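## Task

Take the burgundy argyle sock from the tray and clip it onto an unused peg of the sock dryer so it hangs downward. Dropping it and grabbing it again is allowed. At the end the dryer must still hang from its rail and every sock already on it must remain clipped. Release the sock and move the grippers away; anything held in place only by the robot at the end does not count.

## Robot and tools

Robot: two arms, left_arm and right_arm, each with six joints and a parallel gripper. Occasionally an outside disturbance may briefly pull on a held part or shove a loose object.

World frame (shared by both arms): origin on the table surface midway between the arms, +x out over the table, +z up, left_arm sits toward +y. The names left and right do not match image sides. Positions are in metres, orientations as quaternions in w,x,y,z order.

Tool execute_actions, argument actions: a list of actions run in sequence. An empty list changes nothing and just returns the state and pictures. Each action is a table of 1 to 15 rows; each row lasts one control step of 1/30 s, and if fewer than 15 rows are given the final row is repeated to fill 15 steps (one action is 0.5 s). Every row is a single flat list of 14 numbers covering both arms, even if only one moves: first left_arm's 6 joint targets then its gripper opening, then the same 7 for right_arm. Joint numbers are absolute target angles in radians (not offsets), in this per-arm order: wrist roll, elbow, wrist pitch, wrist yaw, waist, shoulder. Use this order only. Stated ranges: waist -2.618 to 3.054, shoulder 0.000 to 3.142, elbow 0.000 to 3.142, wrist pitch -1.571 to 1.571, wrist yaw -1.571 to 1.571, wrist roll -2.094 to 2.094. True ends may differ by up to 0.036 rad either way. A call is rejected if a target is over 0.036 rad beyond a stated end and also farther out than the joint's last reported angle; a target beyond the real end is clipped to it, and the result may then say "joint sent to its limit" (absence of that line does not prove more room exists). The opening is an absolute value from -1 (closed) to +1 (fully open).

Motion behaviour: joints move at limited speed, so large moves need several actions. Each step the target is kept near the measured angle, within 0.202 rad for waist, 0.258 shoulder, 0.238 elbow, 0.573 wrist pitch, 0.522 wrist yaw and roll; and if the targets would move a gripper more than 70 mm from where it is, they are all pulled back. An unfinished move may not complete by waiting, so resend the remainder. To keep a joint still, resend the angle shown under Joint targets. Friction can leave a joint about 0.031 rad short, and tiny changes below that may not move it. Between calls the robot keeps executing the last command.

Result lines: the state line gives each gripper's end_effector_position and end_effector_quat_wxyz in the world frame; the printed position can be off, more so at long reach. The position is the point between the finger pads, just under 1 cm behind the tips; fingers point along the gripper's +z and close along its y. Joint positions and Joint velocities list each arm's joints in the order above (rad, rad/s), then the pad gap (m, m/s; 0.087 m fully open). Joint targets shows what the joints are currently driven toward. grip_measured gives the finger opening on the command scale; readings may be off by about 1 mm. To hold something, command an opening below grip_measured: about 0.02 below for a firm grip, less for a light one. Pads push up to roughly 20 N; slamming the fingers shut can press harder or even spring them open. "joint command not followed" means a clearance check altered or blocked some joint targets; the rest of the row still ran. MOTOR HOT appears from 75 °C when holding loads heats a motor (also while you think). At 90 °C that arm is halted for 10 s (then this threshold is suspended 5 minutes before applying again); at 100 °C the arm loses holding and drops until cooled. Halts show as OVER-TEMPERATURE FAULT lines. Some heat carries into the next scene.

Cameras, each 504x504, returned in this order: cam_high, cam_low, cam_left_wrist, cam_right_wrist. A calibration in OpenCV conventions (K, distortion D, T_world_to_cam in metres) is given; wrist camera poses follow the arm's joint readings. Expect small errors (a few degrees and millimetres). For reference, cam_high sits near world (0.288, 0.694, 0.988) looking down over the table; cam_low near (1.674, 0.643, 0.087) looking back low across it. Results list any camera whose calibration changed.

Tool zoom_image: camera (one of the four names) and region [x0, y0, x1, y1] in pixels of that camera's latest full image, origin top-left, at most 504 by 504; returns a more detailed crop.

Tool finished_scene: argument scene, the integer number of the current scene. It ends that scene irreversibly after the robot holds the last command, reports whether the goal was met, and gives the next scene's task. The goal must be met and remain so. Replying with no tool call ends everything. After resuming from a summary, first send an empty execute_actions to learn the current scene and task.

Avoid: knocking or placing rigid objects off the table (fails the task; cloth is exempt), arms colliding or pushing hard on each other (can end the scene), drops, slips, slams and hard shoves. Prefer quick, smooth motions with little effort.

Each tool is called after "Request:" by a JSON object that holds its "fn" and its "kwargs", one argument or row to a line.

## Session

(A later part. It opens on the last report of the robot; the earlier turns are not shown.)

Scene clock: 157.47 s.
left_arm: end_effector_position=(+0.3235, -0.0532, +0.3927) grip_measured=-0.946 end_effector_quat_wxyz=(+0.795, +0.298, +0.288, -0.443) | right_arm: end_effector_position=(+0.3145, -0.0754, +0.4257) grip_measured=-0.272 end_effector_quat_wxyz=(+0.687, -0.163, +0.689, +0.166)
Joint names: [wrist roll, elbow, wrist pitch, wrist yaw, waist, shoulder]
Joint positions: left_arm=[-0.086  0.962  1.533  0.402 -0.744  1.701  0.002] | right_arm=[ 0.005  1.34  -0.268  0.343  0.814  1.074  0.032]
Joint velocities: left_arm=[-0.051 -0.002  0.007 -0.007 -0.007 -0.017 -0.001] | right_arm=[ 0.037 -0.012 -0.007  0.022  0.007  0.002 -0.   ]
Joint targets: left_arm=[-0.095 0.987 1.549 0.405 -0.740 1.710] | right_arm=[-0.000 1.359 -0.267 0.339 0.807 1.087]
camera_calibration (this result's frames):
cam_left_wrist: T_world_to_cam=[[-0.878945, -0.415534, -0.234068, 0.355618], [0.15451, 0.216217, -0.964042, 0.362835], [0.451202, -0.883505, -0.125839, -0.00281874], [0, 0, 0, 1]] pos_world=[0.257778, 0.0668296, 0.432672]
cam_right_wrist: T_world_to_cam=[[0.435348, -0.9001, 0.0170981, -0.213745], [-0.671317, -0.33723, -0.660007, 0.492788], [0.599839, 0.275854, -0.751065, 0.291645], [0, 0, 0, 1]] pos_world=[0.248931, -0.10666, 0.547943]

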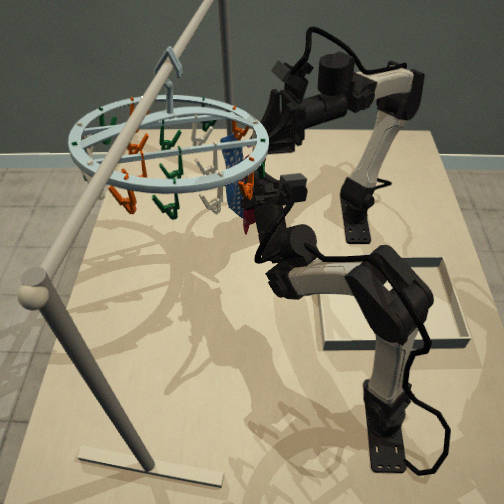

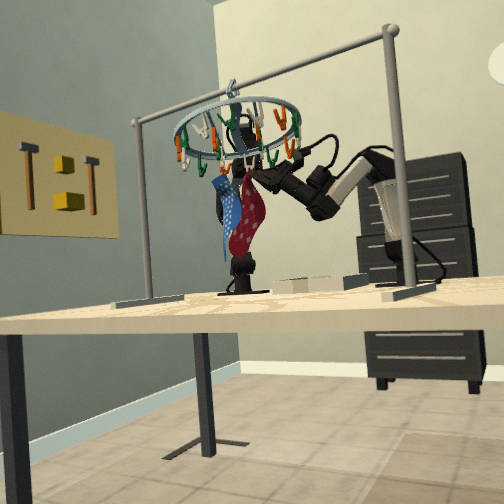

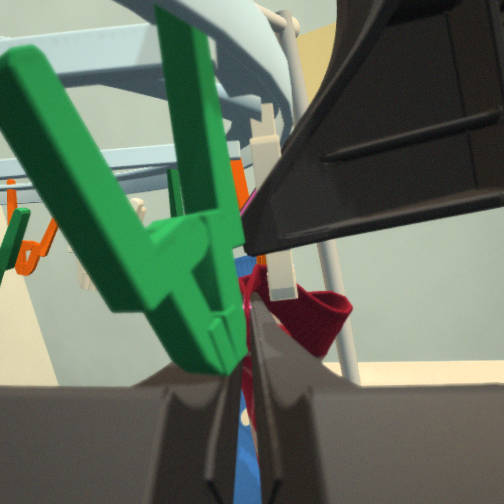

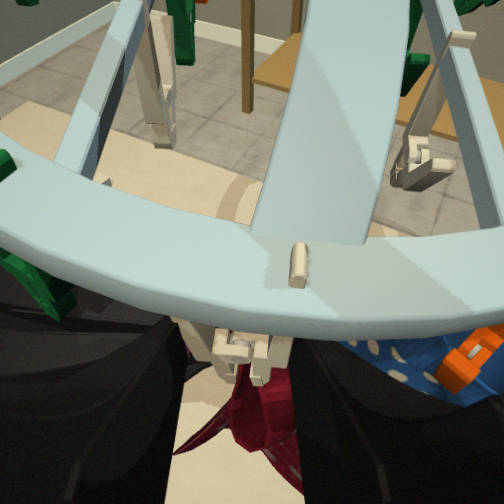

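Request:
{"fn": "execute_actions", "kwargs": {
  "actions": [
    [[-0.095,0.987,1.549,0.405,-0.74,1.710,-1, 0.0,1.359,-0.267,0.332,0.807,1.087,-0.24]],
    [[-0.095,0.987,1.549,0.405,-0.74,1.710,-1, 0.0,1.359,-0.267,0.322,0.807,1.087,-0.16]],
    [[-0.095,0.987,1.549,0.405,-0.74,1.710,-1, 0.0,1.359,-0.267,0.312,0.807,1.087,-0.09]],
    [[-0.095,0.987,1.549,0.405,-0.74,1.710,-1, 0.0,1.359,-0.267,0.302,0.807,1.087,-0.03]]
  ]
}}

Request:
{"fn": "zoom_image", "kwargs": {
  "camera": "cam_right_wrist",
  "region": [130, 290, 344, 504]
}}

Request:
{"fn": "zoom_image", "kwargs": {
  "camera": "cam_left_wrist",
  "region": [180, 180, 400, 400]
}}

Scene clock: 161.07 s.
left_arm: end_effector_position=(+0.3234, -0.0532, +0.3928) grip_measured=-0.946 end_effector_quat_wxyz=(+0.795, +0.297, +0.288, -0.444) | right_arm: end_effector_position=(+0.3120, -0.0706, +0.4257) grip_measured=-0.030 end_effector_quat_wxyz=(+0.684, -0.174, +0.686, +0.176)
Joint names: [wrist roll, elbow, wrist pitch, wrist yaw, waist, shoulder]
Joint positions: left_arm=[-0.087  0.962  1.534  0.402 -0.744  1.701  0.002] | right_arm=[ 0.005  1.34  -0.268  0.313  0.814  1.074  0.042]
Joint velocities: left_arm=[-0.007 -0.002  0.037 -0.007 -0.012 -0.002 -0.001] | right_arm=[-0.022 -0.002 -0.007 -0.007  0.012 -0.002 -0.001]
Joint targets: left_arm=[-0.095 0.987 1.549 0.405 -0.740 1.710] | right_arm=[-0.000 1.359 -0.267 0.302 0.807 1.087]
camera_calibration (this result's frames):
cam_left_wrist: T_world_to_cam=[[-0.879556, -0.414783, -0.2331, 0.355411], [0.15392, 0.215523, -0.964292, 0.363157], [0.450211, -0.884028, -0.125721, -0.00251433], [0, 0, 0, 1]] pos_world=[0.257838, 0.066927, 0.43272]
cam_right_wrist: T_world_to_cam=[[0.462611, -0.886398, 0.0170378, -0.215906], [-0.660745, -0.357529, -0.659992, 0.487966], [0.591107, 0.294062, -0.75108, 0.295852], [0, 0, 0, 1]] pos_world=[0.247422, -0.103915, 0.547941]

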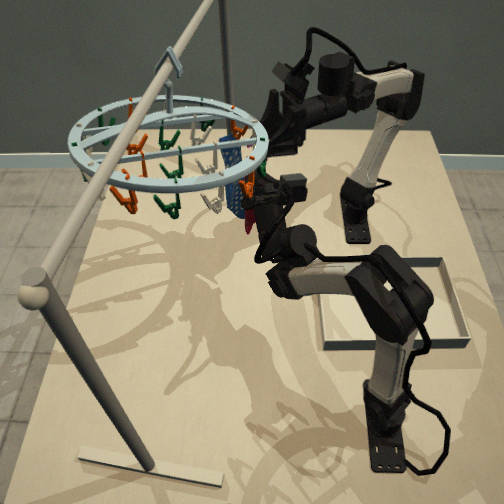

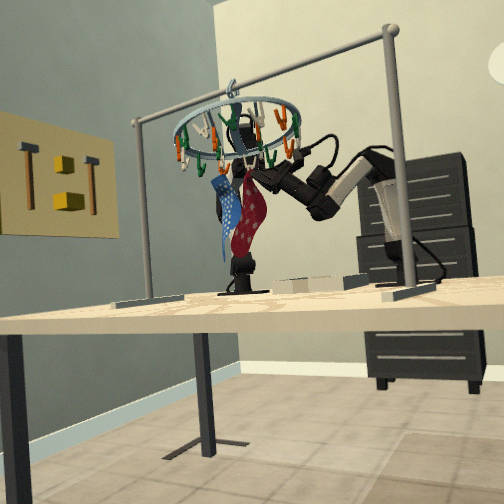

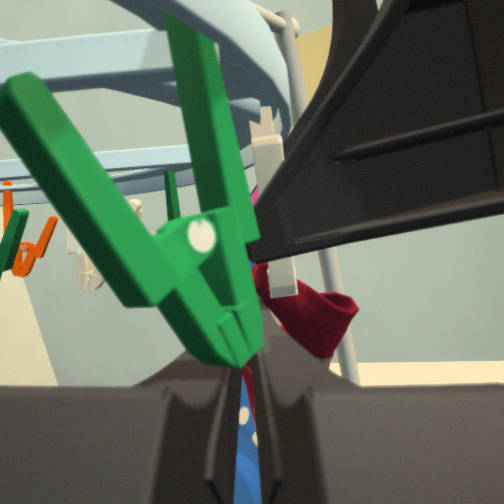

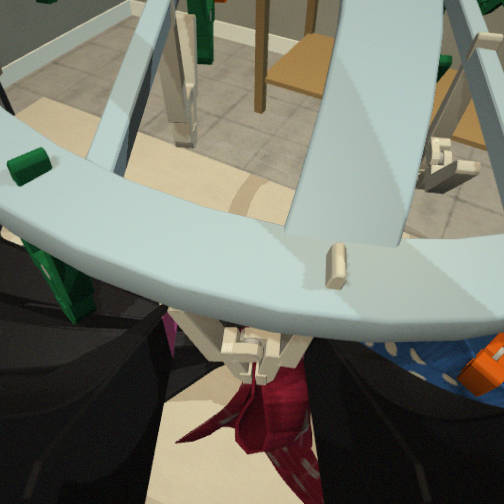

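Region (130, 290, 344, 504) of cam_right_wrist's 504x504 image, scaled by 2.355, with more detail than that image has.

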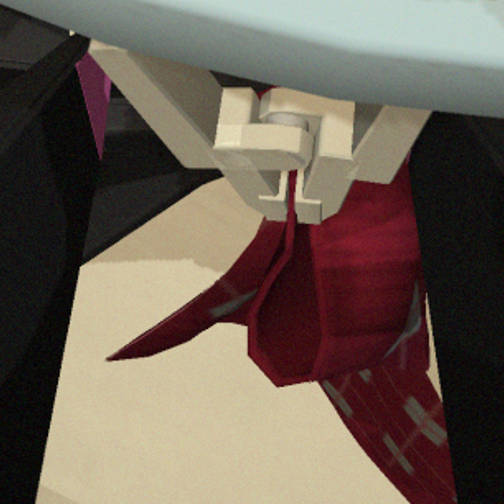

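Region (180, 180, 400, 400) of cam_left_wrist's 504x504 image, scaled by 2.291, with more detail than that image has.

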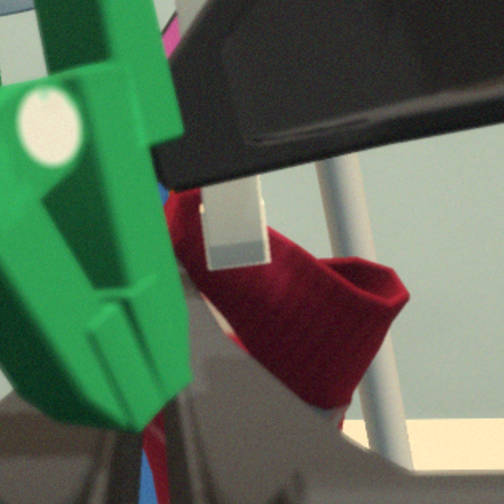

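Request:
{"fn": "execute_actions", "kwargs": {
  "actions": [
    [[-0.095,0.987,1.549,0.405,-0.74,1.710,-0.65, 0.0,1.359,-0.267,0.302,0.807,1.087,-0.03]],
    [[-0.095,0.90,1.549,0.405,-0.722,1.655,-0.65, 0.0,1.359,-0.267,0.302,0.807,1.087,-0.03]],
    [[-0.095,0.80,1.549,0.405,-0.70,1.60,-0.65, 0.0,1.359,-0.267,0.302,0.807,1.087,0.2]]
  ]
}}

Scene clock: 164.17 s.
left_arm: end_effector_position=(+0.3194, -0.0282, +0.3695) grip_measured=-0.650 end_effector_quat_wxyz=(+0.790, +0.299, +0.319, -0.431) | right_arm: end_effector_position=(+0.3117, -0.0700, +0.4257) grip_measured=+0.200 end_effector_quat_wxyz=(+0.684, -0.175, +0.686, +0.177)
Joint names: [wrist roll, elbow, wrist pitch, wrist yaw, waist, shoulder]
Joint positions: left_arm=[-0.087  0.816  1.539  0.402 -0.71   1.617  0.015] | right_arm=[ 0.005  1.34  -0.268  0.308  0.814  1.074  0.052]
Joint velocities: left_arm=[ 0.051 -0.007 -0.007 -0.051  0.002 -0.002  0.001] | right_arm=[ 0.081 -0.002  0.007 -0.066 -0.007  0.007  0.001]
Joint targets: left_arm=[-0.095 0.800 1.549 0.405 -0.700 1.600] | right_arm=[-0.000 1.359 -0.267 0.302 0.807 1.087]
camera_calibration (this result's frames):
cam_left_wrist: T_world_to_cam=[[-0.874651, -0.435716, -0.212456, 0.347018], [0.104693, 0.258141, -0.960418, 0.351374], [0.473313, -0.862273, -0.180167, 0.031714], [0, 0, 0, 1]] pos_world=[0.251723, 0.0878432, 0.416906]
cam_right_wrist: T_world_to_cam=[[0.466326, -0.884449, 0.0170294, -0.216188], [-0.659243, -0.360294, -0.65999, 0.4873], [0.589863, 0.296544, -0.751082, 0.296434], [0, 0, 0, 1]] pos_world=[0.247208, -0.103541, 0.54794]

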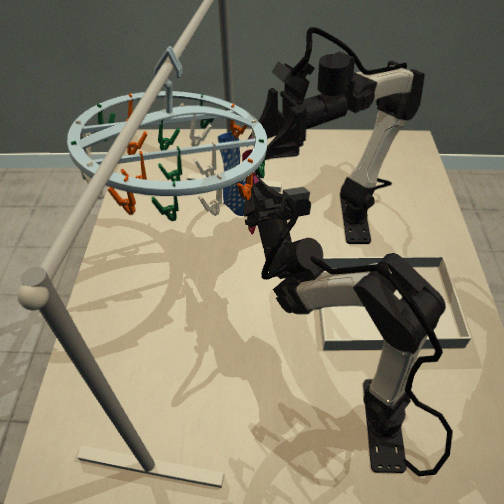

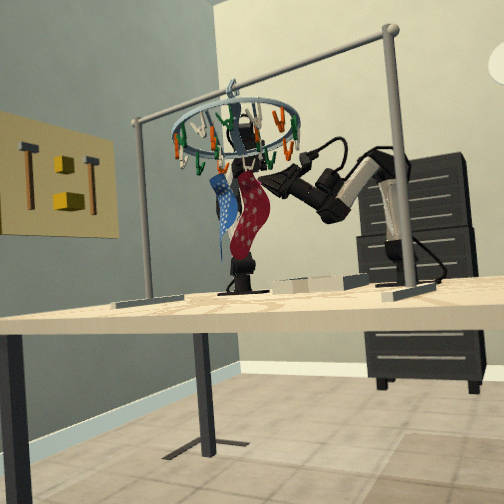

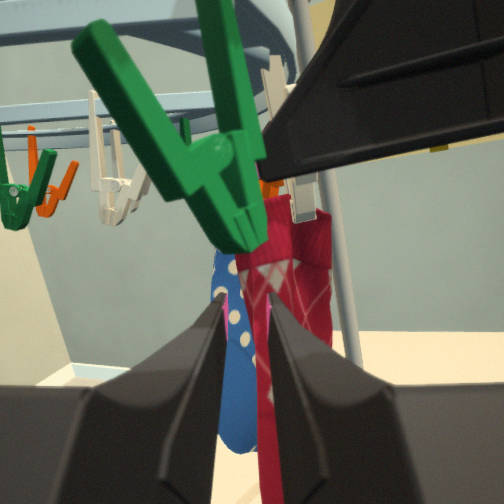

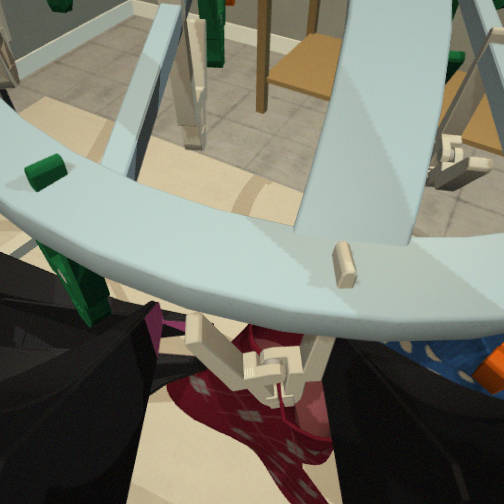

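Request:
{"fn": "execute_actions", "kwargs": {
  "actions": [
    [[-0.095,0.66,1.549,0.405,-0.70,1.49,-0.65, 0.0,1.345,-0.30,0.35,0.85,1.04,0.5]],
    [[-0.095,0.5,1.549,0.405,-0.70,1.35,-0.65, 0.0,1.315,-0.371,0.42,0.915,0.935,0.5]],
    [[-0.095,0.5,1.549,0.405,-0.70,1.35,-0.65, 0.0,1.28,-0.44,0.47,0.97,0.84,0.5]],
    [[-0.095,0.5,1.549,0.405,-0.70,1.35,-0.65, 0.0,1.28,-0.44,0.47,0.97,0.84,0.5]]
  ]
}}

Scene clock: 167.27 s.
left_arm: end_effector_position=(+0.2679, +0.0183, +0.3474) grip_measured=-0.650 end_effector_quat_wxyz=(+0.782, +0.302, +0.334, -0.431) | right_arm: end_effector_position=(+0.2473, -0.1160, +0.4420) grip_measured=+0.500 end_effector_quat_wxyz=(+0.697, -0.161, +0.674, +0.186)
Joint names: [wrist roll, elbow, wrist pitch, wrist yaw, waist, shoulder]
Joint positions: left_arm=[-0.088  0.514  1.546  0.403 -0.709  1.359  0.015] | right_arm=[ 0.005  1.303 -0.415  0.464  0.961  0.842  0.066]
Joint velocities: left_arm=[-0.022  0.002  0.037 -0.051  0.007 -0.007 -0.   ] | right_arm=[-0.007  0.002 -0.007 -0.022 -0.007 -0.012  0.   ]
Joint targets: left_arm=[-0.095 0.500 1.549 0.405 -0.700 1.350] | right_arm=[0.000 1.280 -0.440 0.470 0.970 0.840]
camera_calibration (this result's frames):
cam_left_wrist: T_world_to_cam=[[-0.8804, -0.430374, -0.199183, 0.314345], [0.0788614, 0.281299, -0.956374, 0.328671], [0.467629, -0.8577, -0.213716, 0.105344], [0, 0, 0, 1]] pos_world=[0.201568, 0.133185, 0.399458]
cam_right_wrist: T_world_to_cam=[[0.458712, -0.888572, -0.0047975, -0.216054], [-0.643573, -0.328502, -0.691303, 0.452765], [0.612697, 0.320196, -0.722549, 0.344778], [0, 0, 0, 1]] pos_world=[0.179249, -0.153642, 0.56108]

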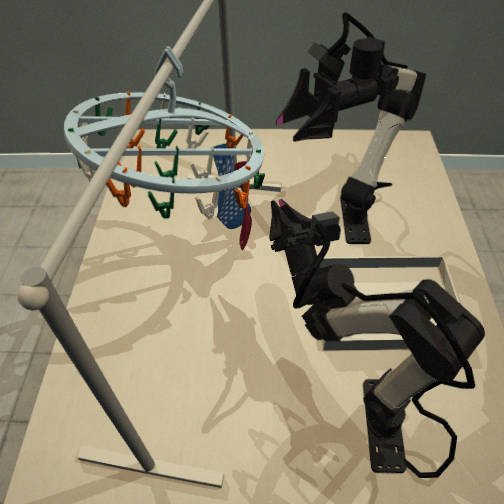

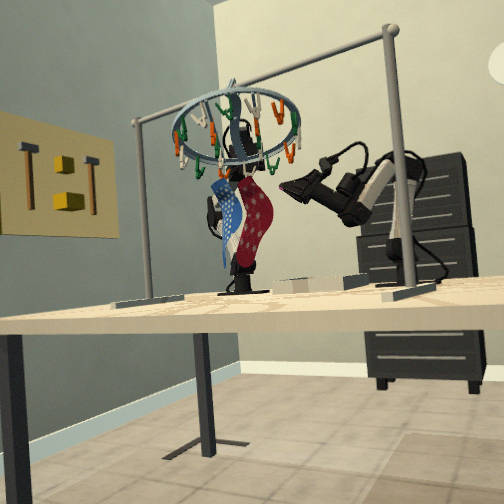

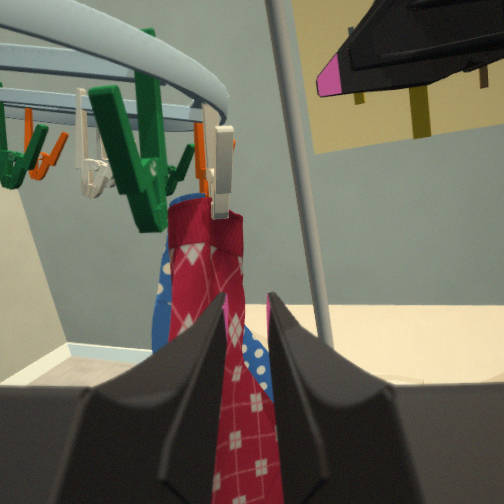

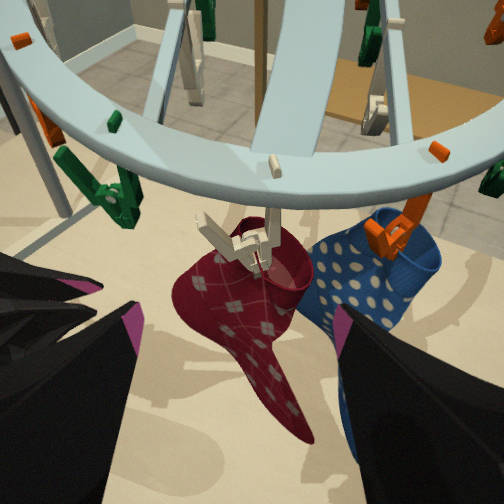

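Request:
{"fn": "execute_actions", "kwargs": {
  "actions": []
}}

Scene clock: 167.60 s.
left_arm: end_effector_position=(+0.2679, +0.0183, +0.3474) grip_measured=-0.650 end_effector_quat_wxyz=(+0.782, +0.302, +0.334, -0.431) | right_arm: end_effector_position=(+0.2473, -0.1160, +0.4420) grip_measured=+0.500 end_effector_quat_wxyz=(+0.697, -0.161, +0.674, +0.185)
Joint names: [wrist roll, elbow, wrist pitch, wrist yaw, waist, shoulder]
Joint positions: left_arm=[-0.088  0.514  1.546  0.403 -0.709  1.359  0.015] | right_arm=[ 0.005  1.303 -0.415  0.464  0.961  0.842  0.066]
Joint velocities: left_arm=[ 0.037 -0.007  0.022  0.022 -0.007 -0.002 -0.   ] | right_arm=[ 0.022  0.002 -0.037  0.007 -0.002  0.002  0.   ]
Joint targets: left_arm=[-0.095 0.500 1.549 0.405 -0.700 1.350] | right_arm=[0.000 1.280 -0.440 0.470 0.970 0.840]
camera_calibration (this result's frames):
cam_left_wrist: T_world_to_cam=[[-0.8804, -0.430374, -0.199183, 0.314345], [0.0788614, 0.281299, -0.956374, 0.328671], [0.467629, -0.8577, -0.213716, 0.105344], [0, 0, 0, 1]] pos_world=[0.201568, 0.133185, 0.399458]
cam_right_wrist: T_world_to_cam=[[0.458373, -0.888747, -0.0048129, -0.216051], [-0.643708, -0.32825, -0.691297, 0.452825], [0.612809, 0.31997, -0.722554, 0.344725], [0, 0, 0, 1]] pos_world=[0.179268, -0.153676, 0.56108]

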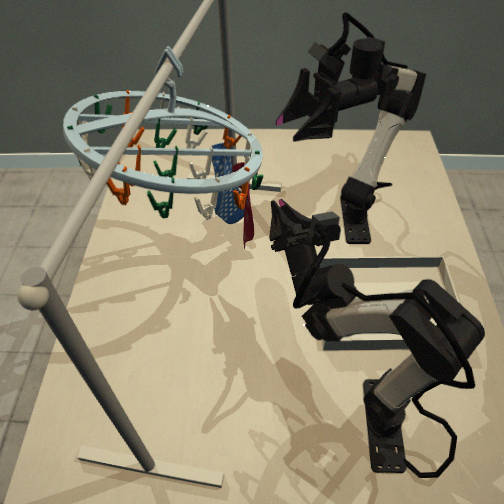

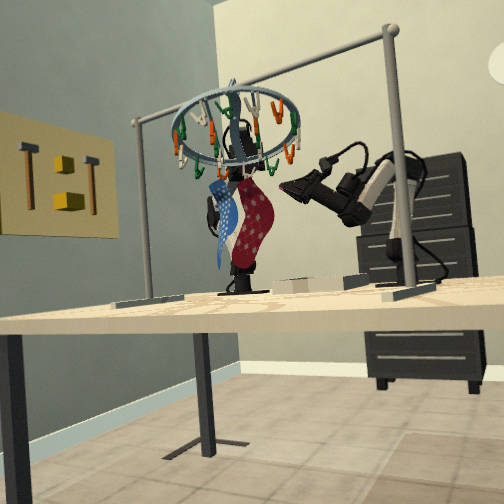

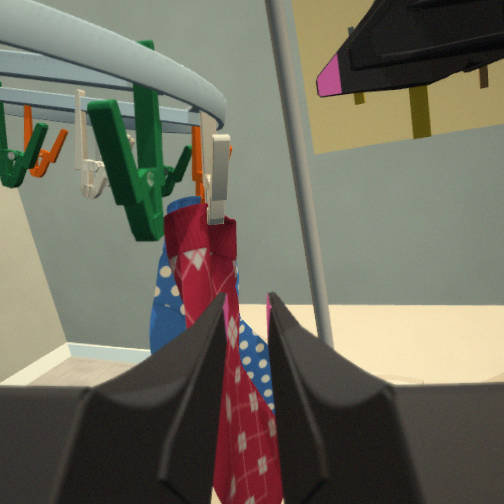

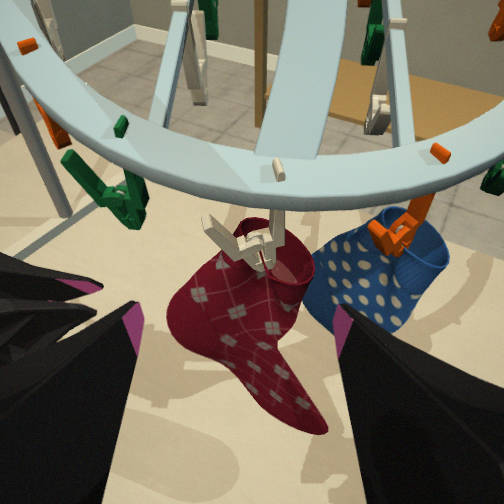

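Request:
{"fn": "execute_actions", "kwargs": {
  "actions": [
    [[-0.095,0.3,1.549,0.405,-0.70,1.15,-0.65, 0.0,1.28,-0.44,0.47,0.97,0.84,0.5]],
    [[-0.095,0.3,1.549,0.405,-0.70,1.15,-0.65, 0.0,1.28,-0.44,0.47,0.97,0.84,0.5]]
  ]
}}

Scene clock: 169.30 s.
left_arm: end_effector_position=(+0.2297, +0.0527, +0.3326) grip_measured=-0.650 end_effector_quat_wxyz=(+0.783, +0.302, +0.332, -0.431) | right_arm: end_effector_position=(+0.2473, -0.1160, +0.4420) grip_measured=+0.500 end_effector_quat_wxyz=(+0.697, -0.161, +0.674, +0.185)
Joint names: [wrist roll, elbow, wrist pitch, wrist yaw, waist, shoulder]
Joint positions: left_arm=[-0.089  0.313  1.549  0.403 -0.708  1.155  0.015] | right_arm=[ 0.005  1.303 -0.415  0.464  0.961  0.842  0.066]
Joint velocities: left_arm=[-0.022 -0.012  0.022  0.051  0.017 -0.002 -0.001] | right_arm=[-0.037 -0.017  0.007 -0.037  0.007 -0.007  0.   ]
Joint targets: left_arm=[-0.095 0.300 1.549 0.405 -0.700 1.150] | right_arm=[-0.000 1.280 -0.440 0.470 0.970 0.840]
camera_calibration (this result's frames):
cam_left_wrist: T_world_to_cam=[[-0.879408, -0.431388, -0.201359, 0.293139], [0.083026, 0.277507, -0.957129, 0.307389], [0.468772, -0.858426, -0.208225, 0.147529], [0, 0, 0, 1]] pos_world=[0.16311, 0.167797, 0.383957]
cam_right_wrist: T_world_to_cam=[[0.458373, -0.888747, -0.0048129, -0.216051], [-0.643708, -0.32825, -0.691297, 0.452825], [0.612809, 0.31997, -0.722554, 0.344725], [0, 0, 0, 1]] pos_world=[0.179268, -0.153676, 0.56108]

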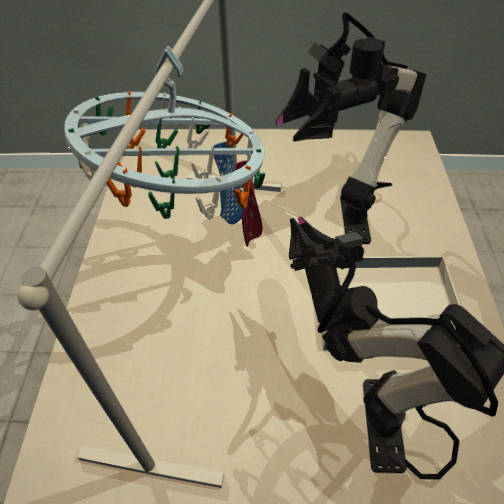

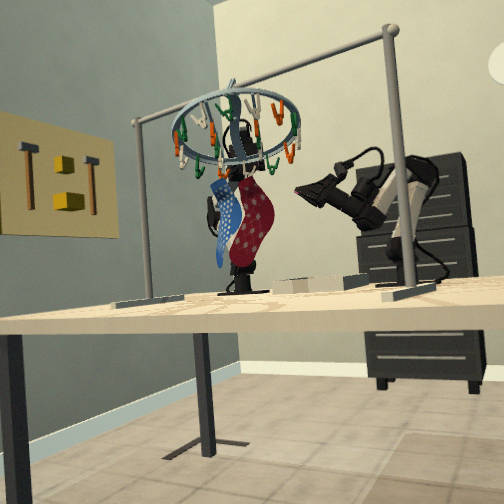

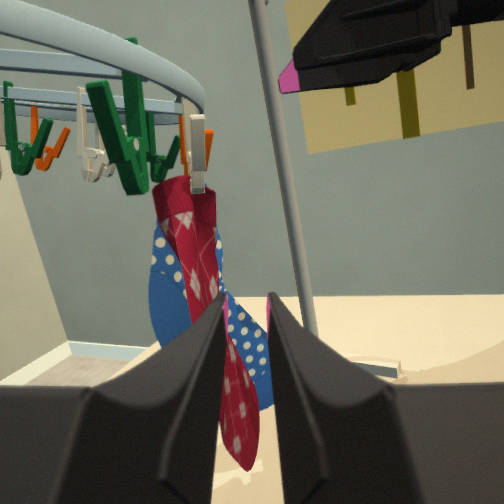

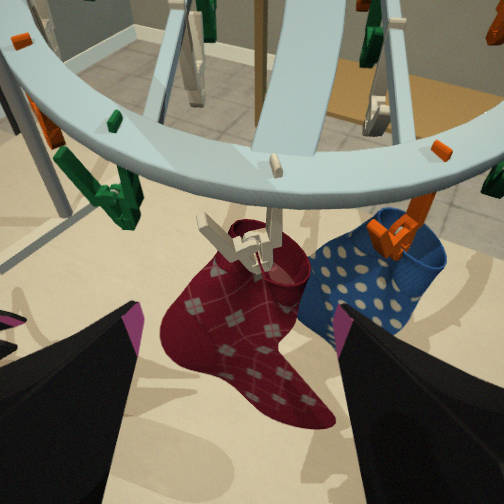

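Request:
{"fn": "finished_scene", "kwargs": {
  "scene": 2
}}

The scene is finished: the task was done.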